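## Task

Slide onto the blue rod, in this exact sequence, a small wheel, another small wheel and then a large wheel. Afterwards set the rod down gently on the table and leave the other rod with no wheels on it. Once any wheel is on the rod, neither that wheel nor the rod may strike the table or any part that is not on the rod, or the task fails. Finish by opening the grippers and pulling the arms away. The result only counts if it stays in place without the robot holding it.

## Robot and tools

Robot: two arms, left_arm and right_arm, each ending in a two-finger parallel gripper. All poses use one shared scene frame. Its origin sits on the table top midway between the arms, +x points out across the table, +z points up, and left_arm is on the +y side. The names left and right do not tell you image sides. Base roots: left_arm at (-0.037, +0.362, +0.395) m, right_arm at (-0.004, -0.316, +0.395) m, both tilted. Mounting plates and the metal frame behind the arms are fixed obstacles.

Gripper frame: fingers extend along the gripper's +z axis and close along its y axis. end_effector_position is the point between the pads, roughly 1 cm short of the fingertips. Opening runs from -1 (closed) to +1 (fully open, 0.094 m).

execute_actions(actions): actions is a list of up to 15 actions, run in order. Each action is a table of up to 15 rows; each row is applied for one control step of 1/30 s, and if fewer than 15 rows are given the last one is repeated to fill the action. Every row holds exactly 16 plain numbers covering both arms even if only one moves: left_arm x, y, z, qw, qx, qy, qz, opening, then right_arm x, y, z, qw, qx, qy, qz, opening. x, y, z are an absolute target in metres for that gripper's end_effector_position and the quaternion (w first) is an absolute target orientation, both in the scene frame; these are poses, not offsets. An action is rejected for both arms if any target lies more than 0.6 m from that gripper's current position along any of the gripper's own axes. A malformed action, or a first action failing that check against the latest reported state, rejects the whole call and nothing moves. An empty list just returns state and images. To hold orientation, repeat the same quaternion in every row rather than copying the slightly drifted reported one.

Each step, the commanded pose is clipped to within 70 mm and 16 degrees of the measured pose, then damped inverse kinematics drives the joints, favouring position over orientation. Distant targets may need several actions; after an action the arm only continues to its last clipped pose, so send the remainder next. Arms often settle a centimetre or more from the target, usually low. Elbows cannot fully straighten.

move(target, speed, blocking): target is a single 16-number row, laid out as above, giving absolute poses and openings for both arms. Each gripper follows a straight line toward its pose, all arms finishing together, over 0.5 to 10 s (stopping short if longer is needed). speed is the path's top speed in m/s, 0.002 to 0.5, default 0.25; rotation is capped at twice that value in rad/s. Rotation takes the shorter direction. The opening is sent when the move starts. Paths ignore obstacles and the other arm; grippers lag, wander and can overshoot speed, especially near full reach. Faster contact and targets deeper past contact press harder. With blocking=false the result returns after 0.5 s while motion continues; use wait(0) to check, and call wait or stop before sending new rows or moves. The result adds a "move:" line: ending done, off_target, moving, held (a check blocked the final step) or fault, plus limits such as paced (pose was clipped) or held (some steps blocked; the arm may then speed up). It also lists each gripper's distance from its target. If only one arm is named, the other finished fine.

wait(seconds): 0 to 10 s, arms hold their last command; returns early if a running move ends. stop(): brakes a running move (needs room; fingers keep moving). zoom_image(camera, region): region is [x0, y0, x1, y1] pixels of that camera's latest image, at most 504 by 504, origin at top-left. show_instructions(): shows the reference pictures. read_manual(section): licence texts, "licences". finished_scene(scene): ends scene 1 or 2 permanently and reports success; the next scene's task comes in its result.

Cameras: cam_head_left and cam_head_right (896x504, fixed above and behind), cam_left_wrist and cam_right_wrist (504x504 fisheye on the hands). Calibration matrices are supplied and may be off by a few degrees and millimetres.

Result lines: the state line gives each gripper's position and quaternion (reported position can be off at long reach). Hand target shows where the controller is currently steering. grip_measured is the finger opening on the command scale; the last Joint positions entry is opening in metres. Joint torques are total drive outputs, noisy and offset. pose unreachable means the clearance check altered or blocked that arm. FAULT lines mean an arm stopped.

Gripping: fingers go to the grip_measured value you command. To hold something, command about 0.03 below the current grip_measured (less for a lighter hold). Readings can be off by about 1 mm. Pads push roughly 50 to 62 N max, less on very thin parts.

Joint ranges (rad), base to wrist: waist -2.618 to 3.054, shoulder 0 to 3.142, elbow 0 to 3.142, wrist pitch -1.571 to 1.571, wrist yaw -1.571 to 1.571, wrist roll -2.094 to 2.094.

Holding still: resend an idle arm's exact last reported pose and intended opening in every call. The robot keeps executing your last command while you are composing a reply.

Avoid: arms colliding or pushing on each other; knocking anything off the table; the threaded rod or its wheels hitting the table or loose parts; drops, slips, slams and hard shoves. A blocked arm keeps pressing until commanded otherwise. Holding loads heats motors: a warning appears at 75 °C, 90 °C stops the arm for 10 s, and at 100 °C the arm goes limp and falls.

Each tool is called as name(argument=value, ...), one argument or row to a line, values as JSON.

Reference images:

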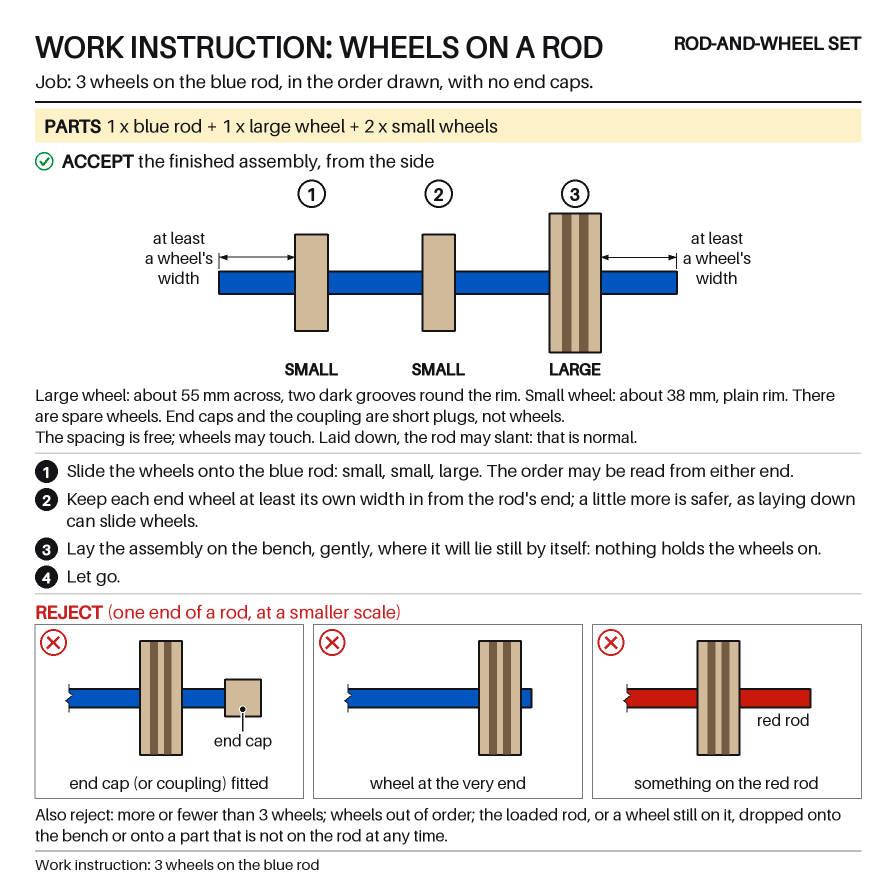

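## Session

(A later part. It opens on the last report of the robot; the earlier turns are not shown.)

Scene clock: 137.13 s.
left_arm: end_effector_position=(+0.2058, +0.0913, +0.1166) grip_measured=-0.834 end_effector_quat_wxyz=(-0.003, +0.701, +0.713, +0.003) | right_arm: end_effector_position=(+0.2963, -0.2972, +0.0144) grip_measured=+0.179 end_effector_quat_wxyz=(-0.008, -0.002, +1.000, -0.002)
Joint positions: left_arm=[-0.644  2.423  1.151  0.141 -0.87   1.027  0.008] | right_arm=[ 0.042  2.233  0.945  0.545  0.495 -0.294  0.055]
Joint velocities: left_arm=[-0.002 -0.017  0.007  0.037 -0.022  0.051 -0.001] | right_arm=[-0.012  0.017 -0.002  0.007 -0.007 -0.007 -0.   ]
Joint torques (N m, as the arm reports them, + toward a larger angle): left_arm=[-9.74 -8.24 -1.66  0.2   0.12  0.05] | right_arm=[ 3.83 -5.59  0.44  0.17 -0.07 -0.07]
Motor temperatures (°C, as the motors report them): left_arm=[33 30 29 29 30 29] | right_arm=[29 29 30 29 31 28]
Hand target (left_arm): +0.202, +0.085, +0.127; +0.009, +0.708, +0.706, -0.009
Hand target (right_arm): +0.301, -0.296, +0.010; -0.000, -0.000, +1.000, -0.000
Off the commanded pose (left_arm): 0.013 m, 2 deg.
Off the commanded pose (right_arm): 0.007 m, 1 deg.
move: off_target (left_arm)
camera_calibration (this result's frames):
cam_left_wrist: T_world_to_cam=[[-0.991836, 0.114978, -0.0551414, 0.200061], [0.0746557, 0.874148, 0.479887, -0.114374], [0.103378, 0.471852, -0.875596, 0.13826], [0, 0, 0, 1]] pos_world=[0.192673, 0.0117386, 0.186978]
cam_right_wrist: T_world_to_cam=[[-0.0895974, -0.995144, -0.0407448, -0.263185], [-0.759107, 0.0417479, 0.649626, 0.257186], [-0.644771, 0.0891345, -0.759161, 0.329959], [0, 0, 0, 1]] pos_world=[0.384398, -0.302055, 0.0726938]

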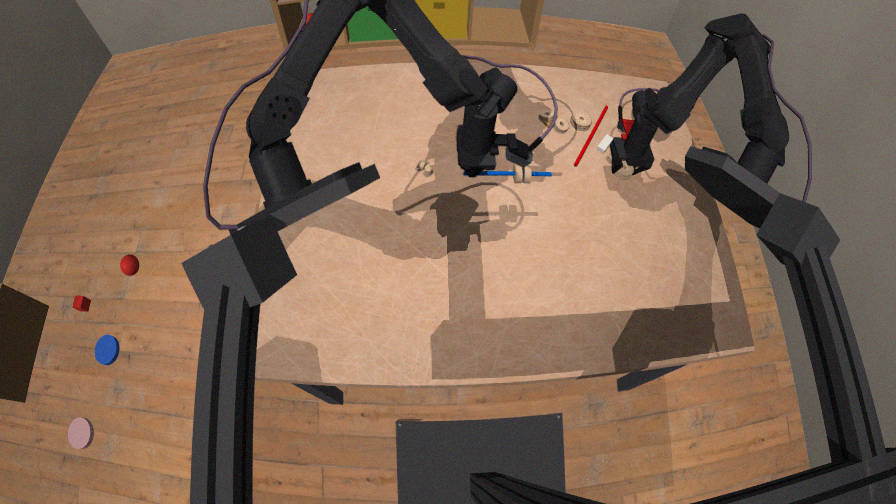

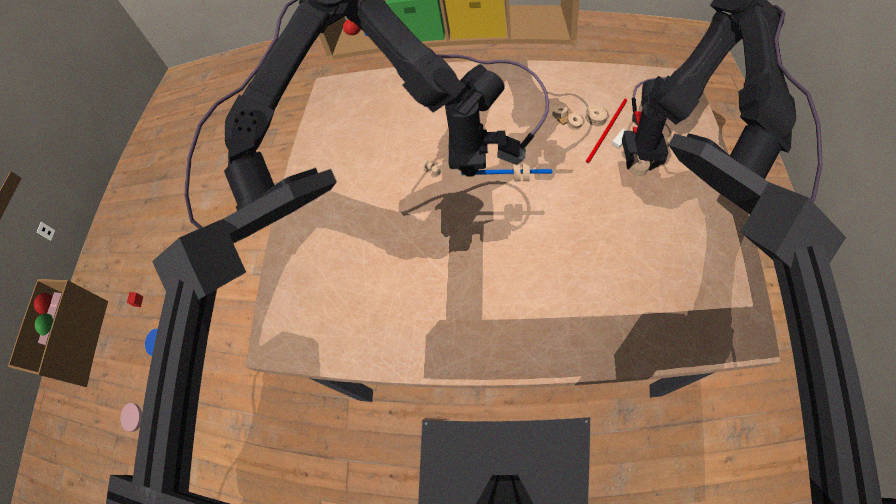

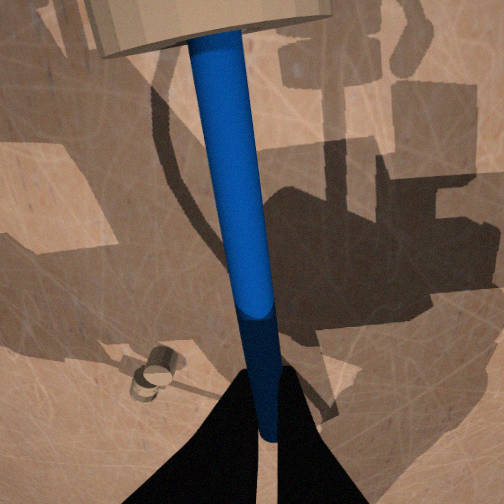

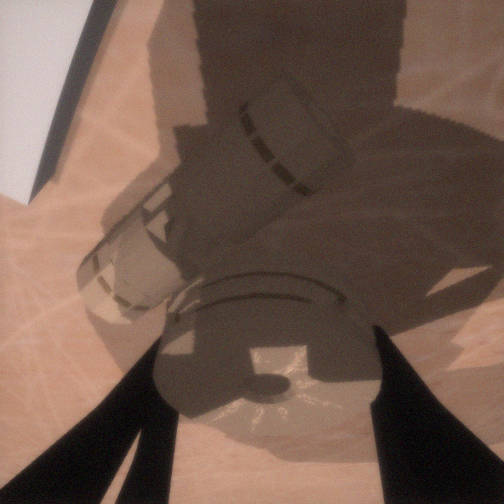

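move(
  target=[0.202,0.085,0.127,0.009,0.7083,0.7059,-0.009,-0.88, 0.31,-0.23,0.16,0,0,1,0,0.14],
  speed=0.2,
)

move(
  target=[0.202,0.085,0.127,0.009,0.7083,0.7059,-0.009,-0.88, 0.20,-0.10,0.13,0.683,-0.683,-0.183,-0.183,0.14],
  speed=0.3,
)

move(
  target=[0.204,0.060,0.127,0.009,0.7083,0.7059,-0.009,-0.88, 0.20,-0.10,0.13,0.683,-0.683,-0.183,-0.183,0.14],
  speed=0.03,
)

zoom_image(
  camera="cam_head_right",
  region=[500, 130, 620, 210],
)

Scene clock: 139.00 s.
left_arm: end_effector_position=(+0.2059, +0.0911, +0.1168) grip_measured=-0.834 end_effector_quat_wxyz=(-0.003, +0.701, +0.713, +0.003) | right_arm: end_effector_position=(+0.3061, -0.2330, +0.1535) grip_measured=+0.179 end_effector_quat_wxyz=(-0.002, -0.001, +1.000, -0.001)
Joint positions: left_arm=[-0.644  2.423  1.151  0.142 -0.87   1.027  0.008] | right_arm=[0.446 1.911 0.782 0.178 0.762 0.075 0.055]
Joint velocities: left_arm=[-0.017  0.002  0.007 -0.095  0.022 -0.007  0.   ] | right_arm=[-0.007  0.002 -0.007  0.022  0.066 -0.022  0.   ]
Joint torques (N m, as the arm reports them, + toward a larger angle): left_arm=[-9.68 -8.3  -1.67  0.2   0.13  0.05] | right_arm=[ 5.63 -6.66  1.07 -0.24  0.13  0.07]
Motor temperatures (°C, as the motors report them): left_arm=[33 30 29 29 30 29] | right_arm=[29 30 30 29 31 28]
Hand target (left_arm): +0.202, +0.085, +0.127; +0.009, +0.708, +0.706, -0.009
Hand target (right_arm): +0.309, -0.233, +0.159; +0.001, -0.001, +1.000, -0.002
Off the commanded pose (left_arm): 0.013 m, 2 deg.
Off the commanded pose (right_arm): 0.008 m, 0 deg.
move: off_target (left_arm)
camera_calibration (this result's frames):
cam_left_wrist: T_world_to_cam=[[-0.991824, 0.114891, -0.0555432, 0.200178], [0.0744258, 0.874344, 0.479566, -0.114217], [0.103661, 0.471511, -0.875746, 0.13842], [0, 0, 0, 1]] pos_world=[0.192693, 0.0115998, 0.187113]
cam_right_wrist: T_world_to_cam=[[-0.0927552, -0.994681, -0.0447986, -0.191042], [-0.766552, 0.0426229, 0.640767, 0.175431], [-0.635449, 0.0937749, -0.766428, 0.435515], [0, 0, 0, 1]] pos_world=[0.393504, -0.238344, 0.212822]

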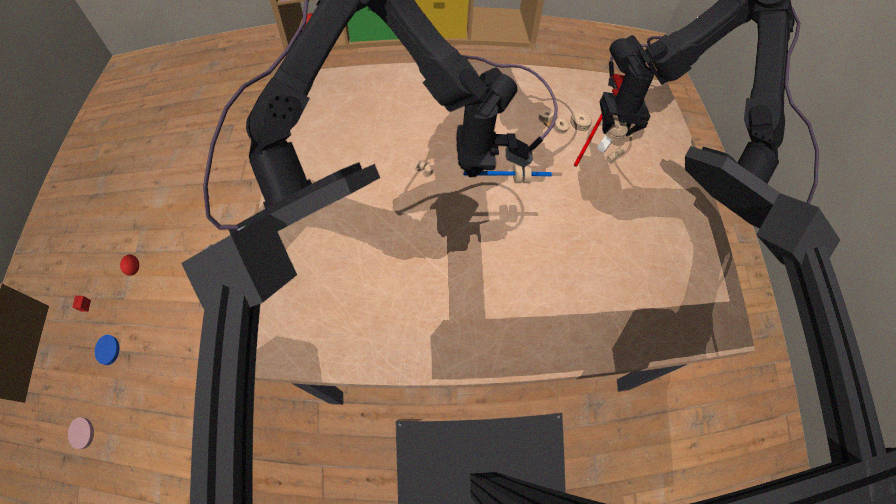

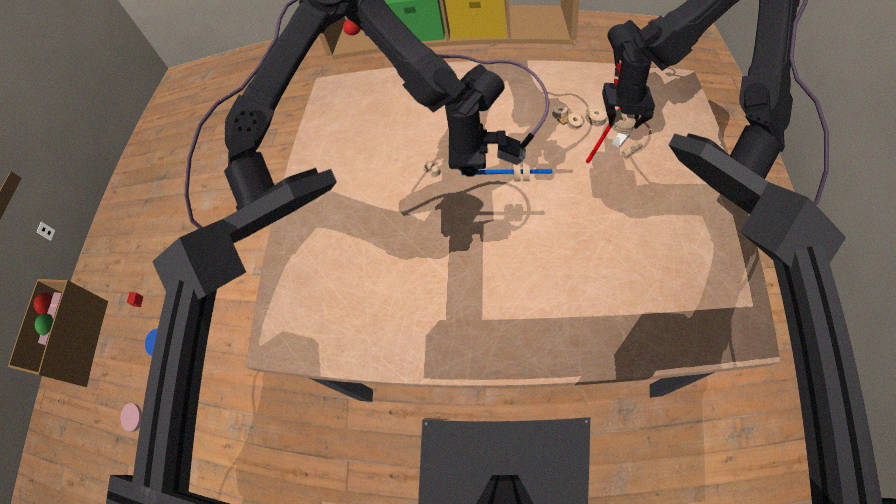

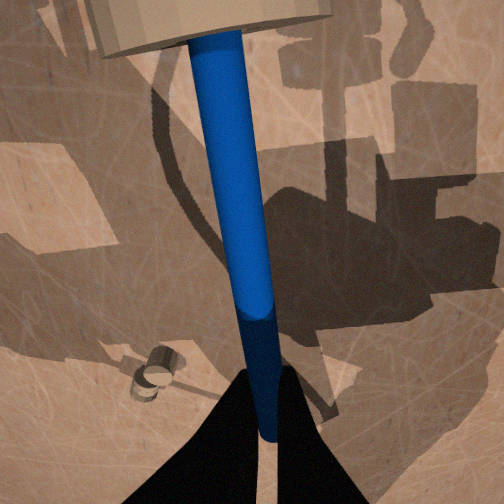

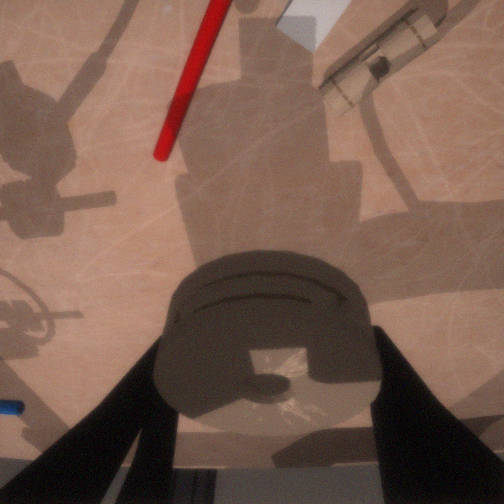

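Scene clock: 144.37 s.
left_arm: end_effector_position=(+0.2061, +0.0925, +0.1157) grip_measured=-0.834 end_effector_quat_wxyz=(-0.004, +0.701, +0.714, +0.004) | right_arm: end_effector_position=(+0.2068, -0.1018, +0.1259) grip_measured=+0.179 end_effector_quat_wxyz=(-0.671, +0.687, +0.198, +0.197)
Joint positions: left_arm=[-0.64   2.423  1.151  0.142 -0.87   1.027  0.008] | right_arm=[-0.075  2.563  1.113 -0.011 -1.014  1.877  0.055]
Joint velocities: left_arm=[-0.002 -0.007 -0.007 -0.037 -0.007 -0.051  0.   ] | right_arm=[ 0.002 -0.007  0.012  0.051  0.022  0.022 -0.001]
Joint torques (N m, as the arm reports them, + toward a larger angle): left_arm=[-10.    -8.27  -1.66   0.19   0.13   0.06] | right_arm=[ 4.11 -4.37 -5.08 -1.15 -0.77  0.09]
Motor temperatures (°C, as the motors report them): left_arm=[33 30 29 29 30 29] | right_arm=[29 29 30 29 31 28]
Hand target (left_arm): +0.202, +0.085, +0.127; +0.009, +0.708, +0.706, -0.009
Hand target (right_arm): +0.200, -0.099, +0.134; +0.683, -0.681, -0.181, -0.191
Off the commanded pose (left_arm): 0.014 m, 2 deg.
Off the commanded pose (right_arm): 0.008 m, 3 deg.
move: off_target (left_arm, right_arm)
camera_calibration (this result's frames):
cam_left_wrist: T_world_to_cam=[[-0.992136, 0.112861, -0.0541084, 0.20031], [0.0729829, 0.872877, 0.482452, -0.114859], [0.10168, 0.474709, -0.87425, 0.136709], [0, 0, 0, 1]] pos_world=[0.193218, 0.0127539, 0.18577]
cam_right_wrist: T_world_to_cam=[[-0.454261, 0.0675314, 0.888306, -0.00549473], [0.669508, -0.631931, 0.390413, -0.222729], [0.587713, 0.772077, 0.241848, 0.0280897], [0, 0, 0, 1]] pos_world=[0.130114, -0.162066, 0.0850439]

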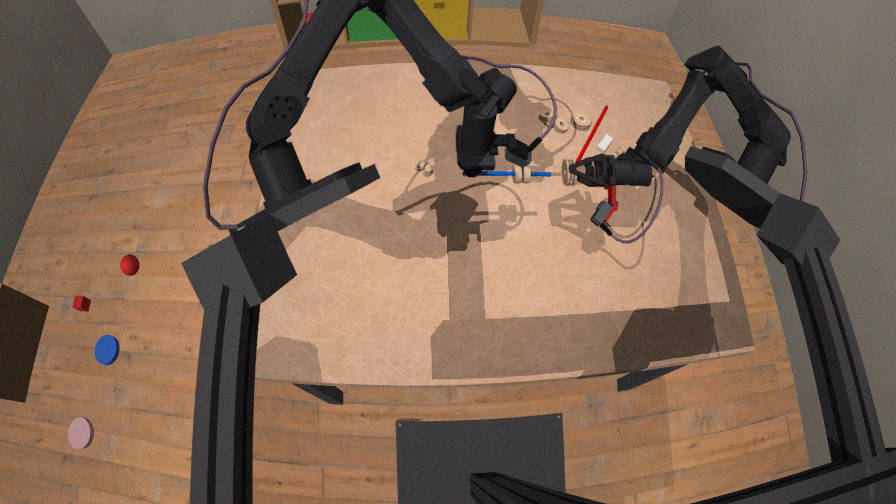

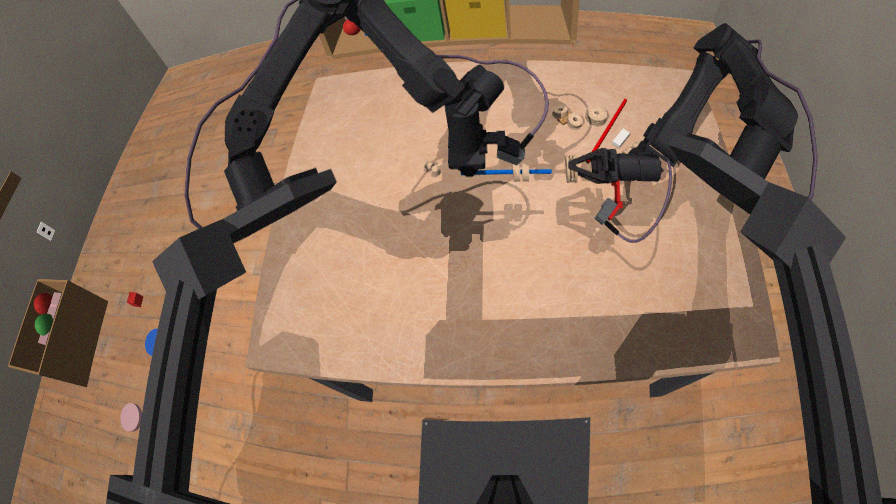

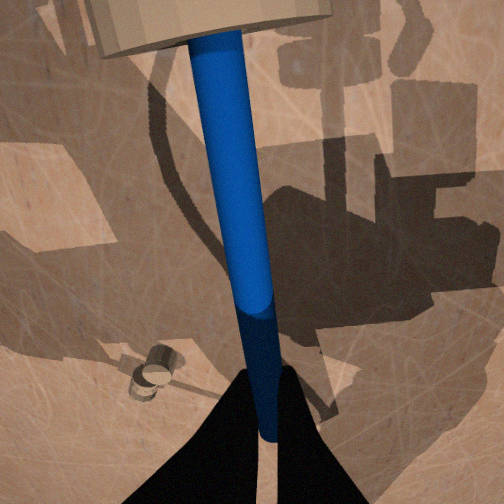

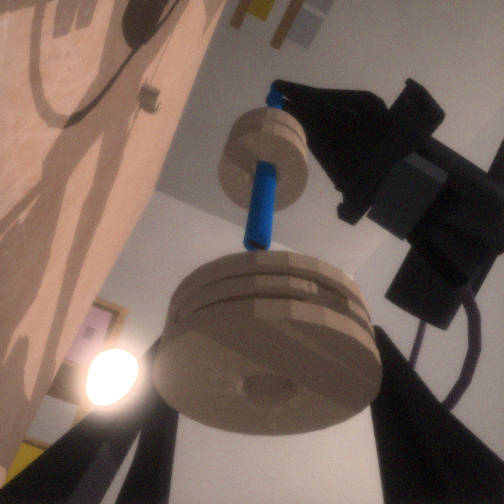

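Scene clock: 145.77 s.
left_arm: end_effector_position=(+0.2046, +0.0725, +0.1219) grip_measured=-0.834 end_effector_quat_wxyz=(+0.000, +0.705, +0.709, -0.002) | right_arm: end_effector_position=(+0.2064, -0.1018, +0.1253) grip_measured=+0.179 end_effector_quat_wxyz=(-0.670, +0.688, +0.199, +0.195)
Joint positions: left_arm=[-0.679  2.457  1.215  0.08  -0.872  0.992  0.008] | right_arm=[-0.075  2.563  1.113 -0.01  -1.01   1.879  0.055]
Joint velocities: left_arm=[-0.002  0.012 -0.012  0.022  0.037  0.022  0.001] | right_arm=[-0.002  0.002  0.002 -0.051 -0.007 -0.022  0.001]
Joint torques (N m, as the arm reports them, + toward a larger angle): left_arm=[-10.06  -5.97   2.56   0.     0.04  -0.06] | right_arm=[ 3.5  -4.05 -3.49 -1.34 -0.64  0.12]
Motor temperatures (°C, as the motors report them): left_arm=[33 30 29 29 30 29] | right_arm=[29 29 31 29 31 28]
Hand target (left_arm): +0.203, +0.060, +0.128; +0.009, +0.708, +0.706, -0.009
Hand target (right_arm): +0.200, -0.100, +0.130; +0.683, -0.683, -0.183, -0.183
Off the commanded pose (left_arm): 0.013 m, 1 deg.
Off the commanded pose (right_arm): 0.008 m, 3 deg.
move: off_target (left_arm, right_arm)
camera_calibration (this result's frames):
cam_left_wrist: T_world_to_cam=[[-0.990829, 0.12371, -0.0543526, 0.200369], [0.0840686, 0.879297, 0.468795, -0.101308], [0.105787, 0.459926, -0.881633, 0.152982], [0, 0, 0, 1]] pos_world=[0.190865, -0.00606821, 0.193257]
cam_right_wrist: T_world_to_cam=[[-0.453304, 0.0693587, 0.888654, -0.00520072], [0.67159, -0.628939, 0.391667, -0.22249], [0.586074, 0.774355, 0.23852, 0.0294892], [0, 0, 0, 1]] pos_world=[0.129782, -0.162407, 0.0847299]

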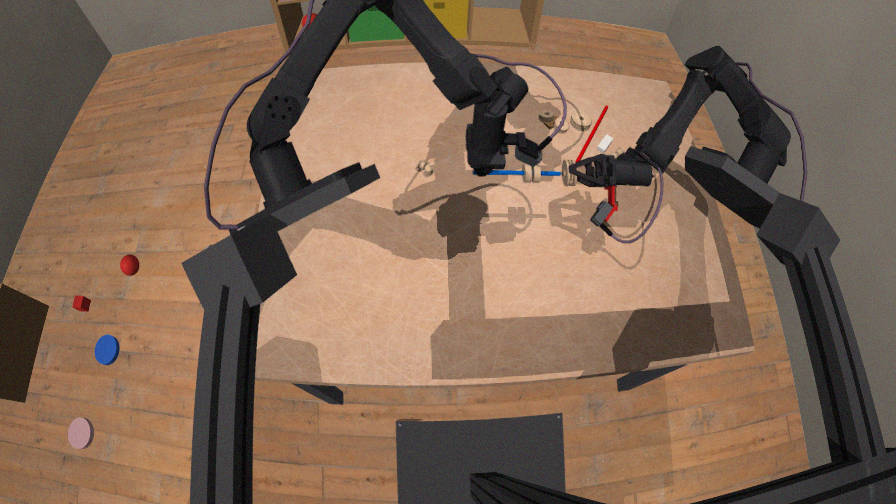

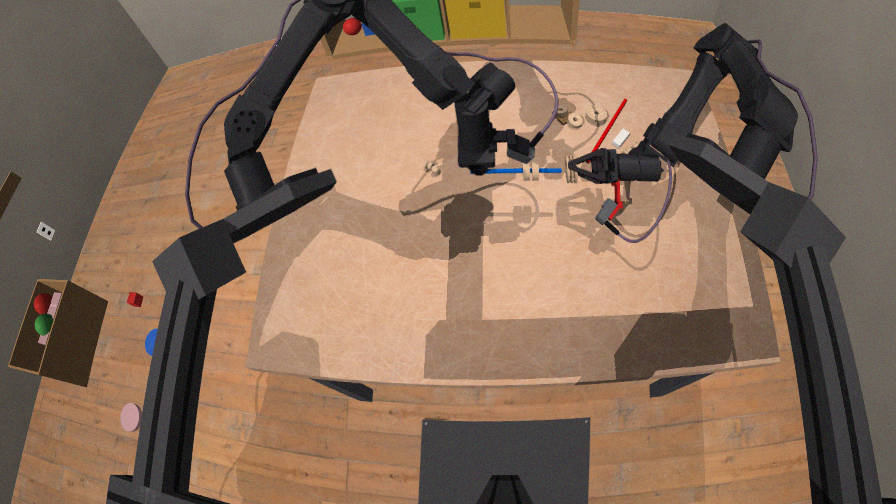

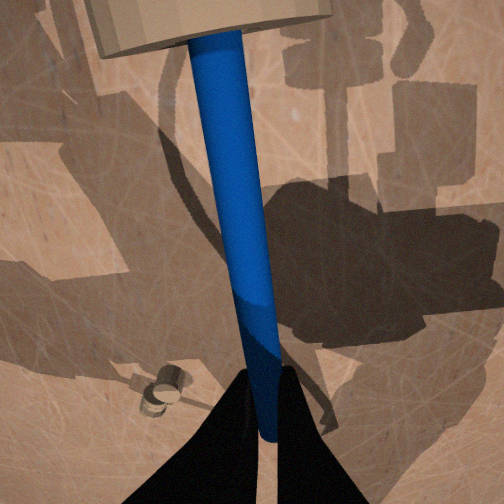

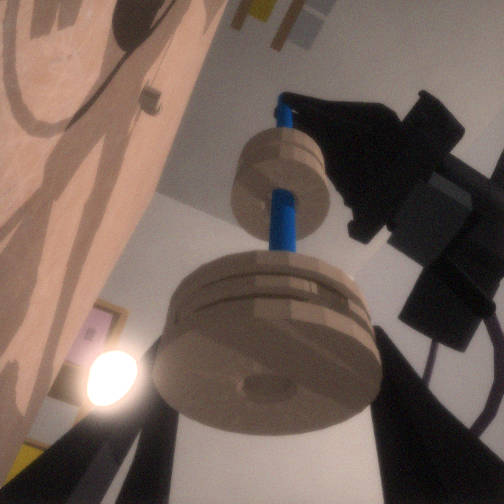

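Region (500, 130, 620, 210) of cam_head_right's 896x504 image, scaled by 4.200, with more detail than that image has.

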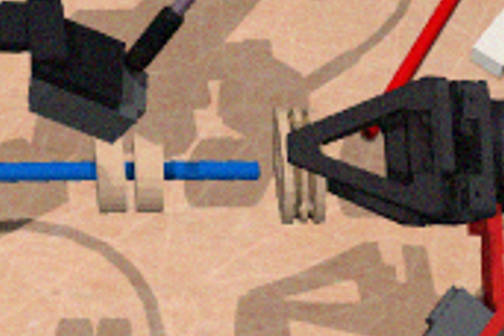

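move(
  target=[0.204,0.045,0.126,0.009,0.703,0.711,-0.009,-0.88,0.20,-0.10,0.13,0.683,-0.683,-0.183,-0.183,0.14],
  speed=0.02,
)

Scene clock: 147.87 s.
left_arm: end_effector_position=(+0.2045, +0.0575, +0.1199) grip_measured=-0.834 end_effector_quat_wxyz=(-0.000, +0.699, +0.715, -0.004) | right_arm: end_effector_position=(+0.2059, -0.1018, +0.1247) grip_measured=+0.179 end_effector_quat_wxyz=(-0.670, +0.688, +0.200, +0.194)
Joint positions: left_arm=[-0.694  2.503  1.288  0.034 -0.876  0.953  0.008] | right_arm=[-0.075  2.563  1.113 -0.01  -1.006  1.879  0.055]
Joint velocities: left_arm=[ 0.007  0.022 -0.002  0.007  0.022 -0.037 -0.001] | right_arm=[ 0.007 -0.002 -0.002 -0.007  0.007  0.051 -0.   ]
Joint torques (N m, as the arm reports them, + toward a larger angle): left_arm=[-10.49  -6.23   2.71  -0.04   0.01  -0.05] | right_arm=[ 3.73 -4.26 -3.62 -1.37 -0.74  0.12]
Motor temperatures (°C, as the motors report them): left_arm=[33 30 29 29 30 29] | right_arm=[29 29 31 29 31 28]
Hand target (left_arm): +0.204, +0.045, +0.127; +0.009, +0.703, +0.711, -0.009
Hand target (right_arm): +0.200, -0.100, +0.130; +0.683, -0.683, -0.183, -0.183
Off the commanded pose (left_arm): 0.014 m, 1 deg.
Off the commanded pose (right_arm): 0.008 m, 3 deg.
move: off_target (left_arm, right_arm)
camera_calibration (this result's frames):
cam_left_wrist: T_world_to_cam=[[-0.99273, 0.108645, -0.0518046, 0.202966], [0.0720389, 0.881111, 0.467391, -0.0847049], [0.0964253, 0.460261, -0.882532, 0.160137], [0, 0, 0, 1]] pos_world=[0.192151, -0.0211217, 0.191431]
cam_right_wrist: T_world_to_cam=[[-0.453429, 0.0709931, 0.888461, -0.00469235], [0.67331, -0.625863, 0.393636, -0.222239], [0.584, 0.776695, 0.235984, 0.0309004], [0, 0, 0, 1]] pos_world=[0.129462, -0.162758, 0.084358]

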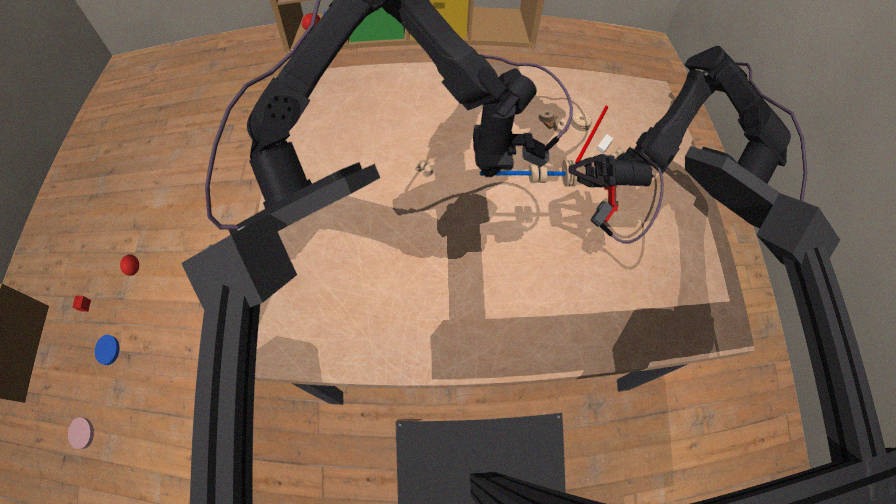

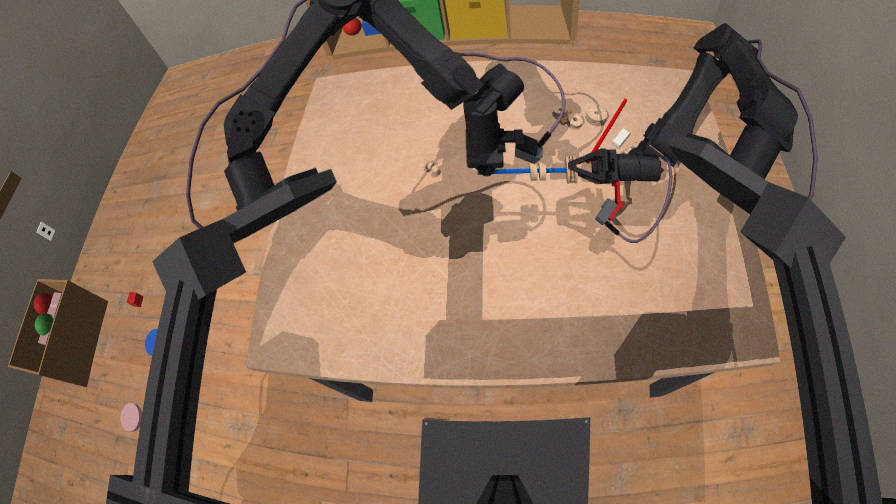

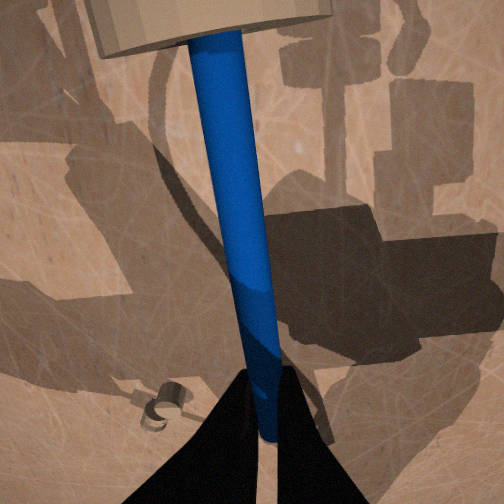

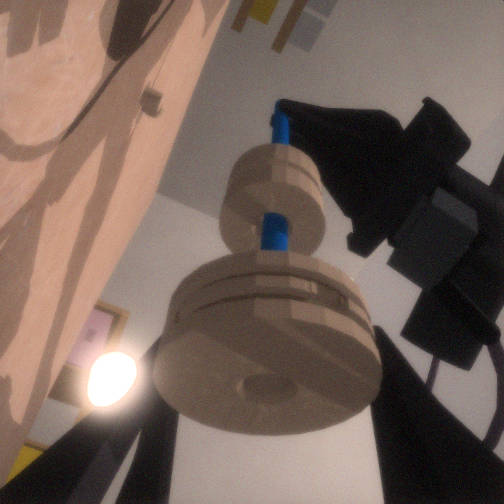

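Seems to have entered a bit.

move(
  target=[0.204,0.025,0.126,0.009,0.703,0.711,-0.009,-0.88,0.20,-0.10,0.13,0.683,-0.683,-0.183,-0.183,0.14],
  speed=0.02,
)

Scene clock: 149.80 s.
left_arm: end_effector_position=(+0.2046, +0.0380, +0.1190) grip_measured=-0.834 end_effector_quat_wxyz=(-0.001, +0.699, +0.715, -0.003) | right_arm: end_effector_position=(+0.2053, -0.1033, +0.1229) grip_measured=+0.179 end_effector_quat_wxyz=(-0.668, +0.691, +0.200, +0.193)
Joint positions: left_arm=[-0.718  2.563  1.389 -0.035 -0.886  0.917  0.008] | right_arm=[-0.08   2.563  1.113 -0.01  -1.001  1.879  0.055]
Joint velocities: left_arm=[-0.002 -0.002  0.002 -0.037 -0.051  0.007  0.   ] | right_arm=[ 0.007  0.007 -0.017 -0.051 -0.037 -0.066  0.001]
Joint torques (N m, as the arm reports them, + toward a larger angle): left_arm=[-10.94  -6.44   2.95  -0.04   0.03  -0.06] | right_arm=[ 3.86 -4.16 -3.72 -1.33 -0.79  0.06]
Motor temperatures (°C, as the motors report them): left_arm=[34 30 29 29 30 29] | right_arm=[29 29 31 29 31 28]
Hand target (left_arm): +0.203, +0.025, +0.126; +0.009, +0.703, +0.711, -0.009
Hand target (right_arm): +0.200, -0.100, +0.130; +0.683, -0.683, -0.183, -0.183
Off the commanded pose (left_arm): 0.015 m, 1 deg.
Off the commanded pose (right_arm): 0.010 m, 3 deg.
move: off_target (left_arm, right_arm)
camera_calibration (this result's frames):
cam_left_wrist: T_world_to_cam=[[-0.992733, 0.108826, -0.0513577, 0.205045], [0.0722294, 0.88023, 0.469018, -0.0673094], [0.0962481, 0.4619, -0.881694, 0.168162], [0, 0, 0, 1]] pos_world=[0.192231, -0.0407406, 0.190367]
cam_right_wrist: T_world_to_cam=[[-0.451081, 0.0768445, 0.889168, -0.00320243], [0.674376, -0.623233, 0.395977, -0.222275], [0.584587, 0.778252, 0.229307, 0.0336811], [0, 0, 0, 1]] pos_world=[0.128763, -0.164495, 0.0831401]

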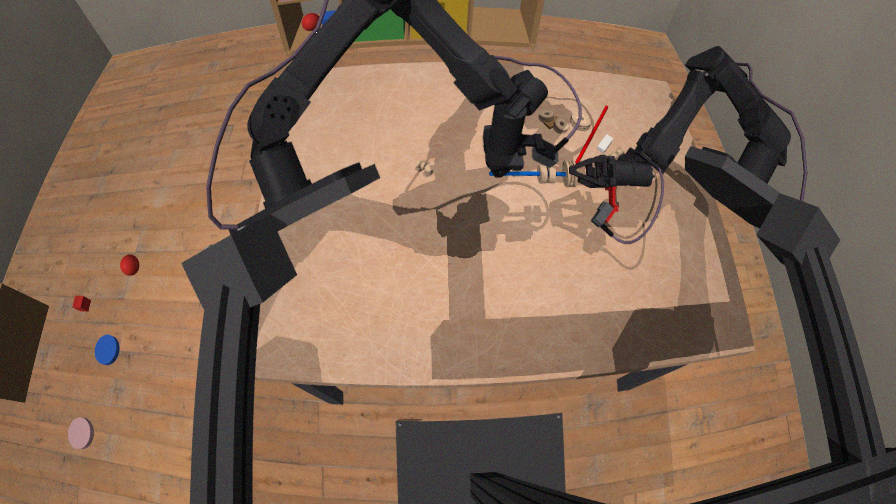

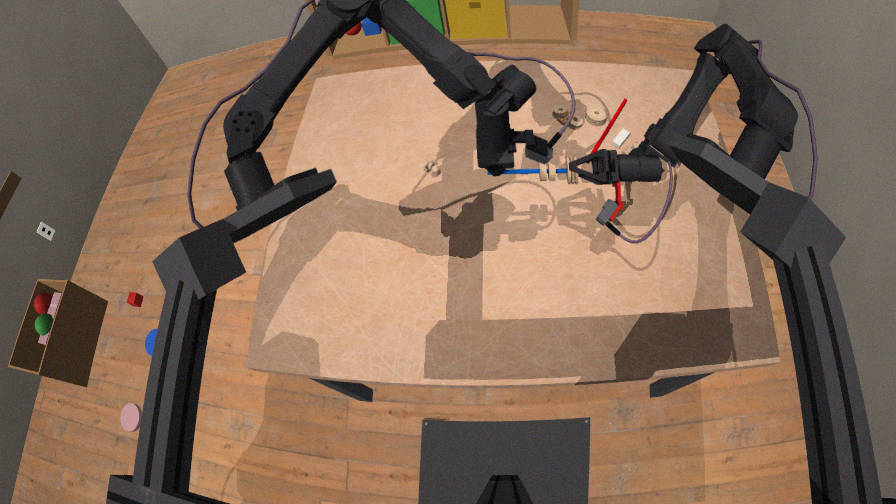

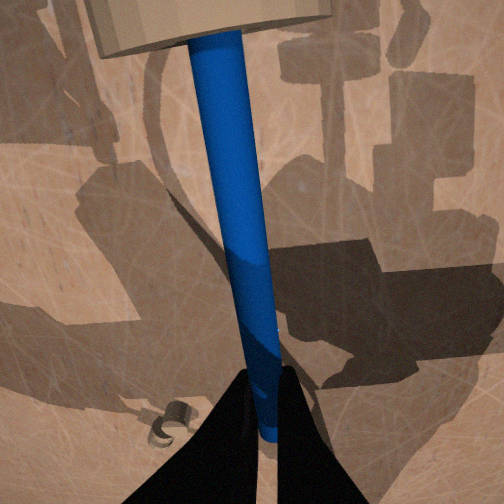

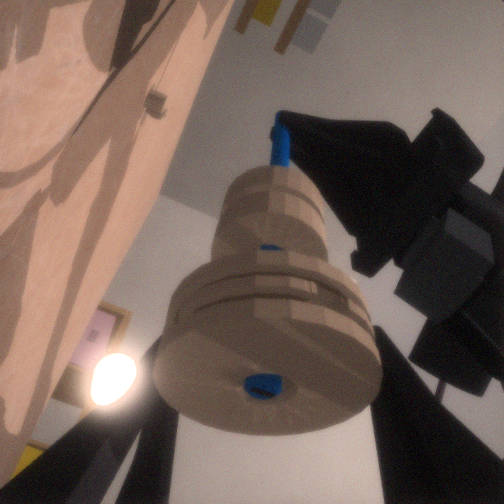

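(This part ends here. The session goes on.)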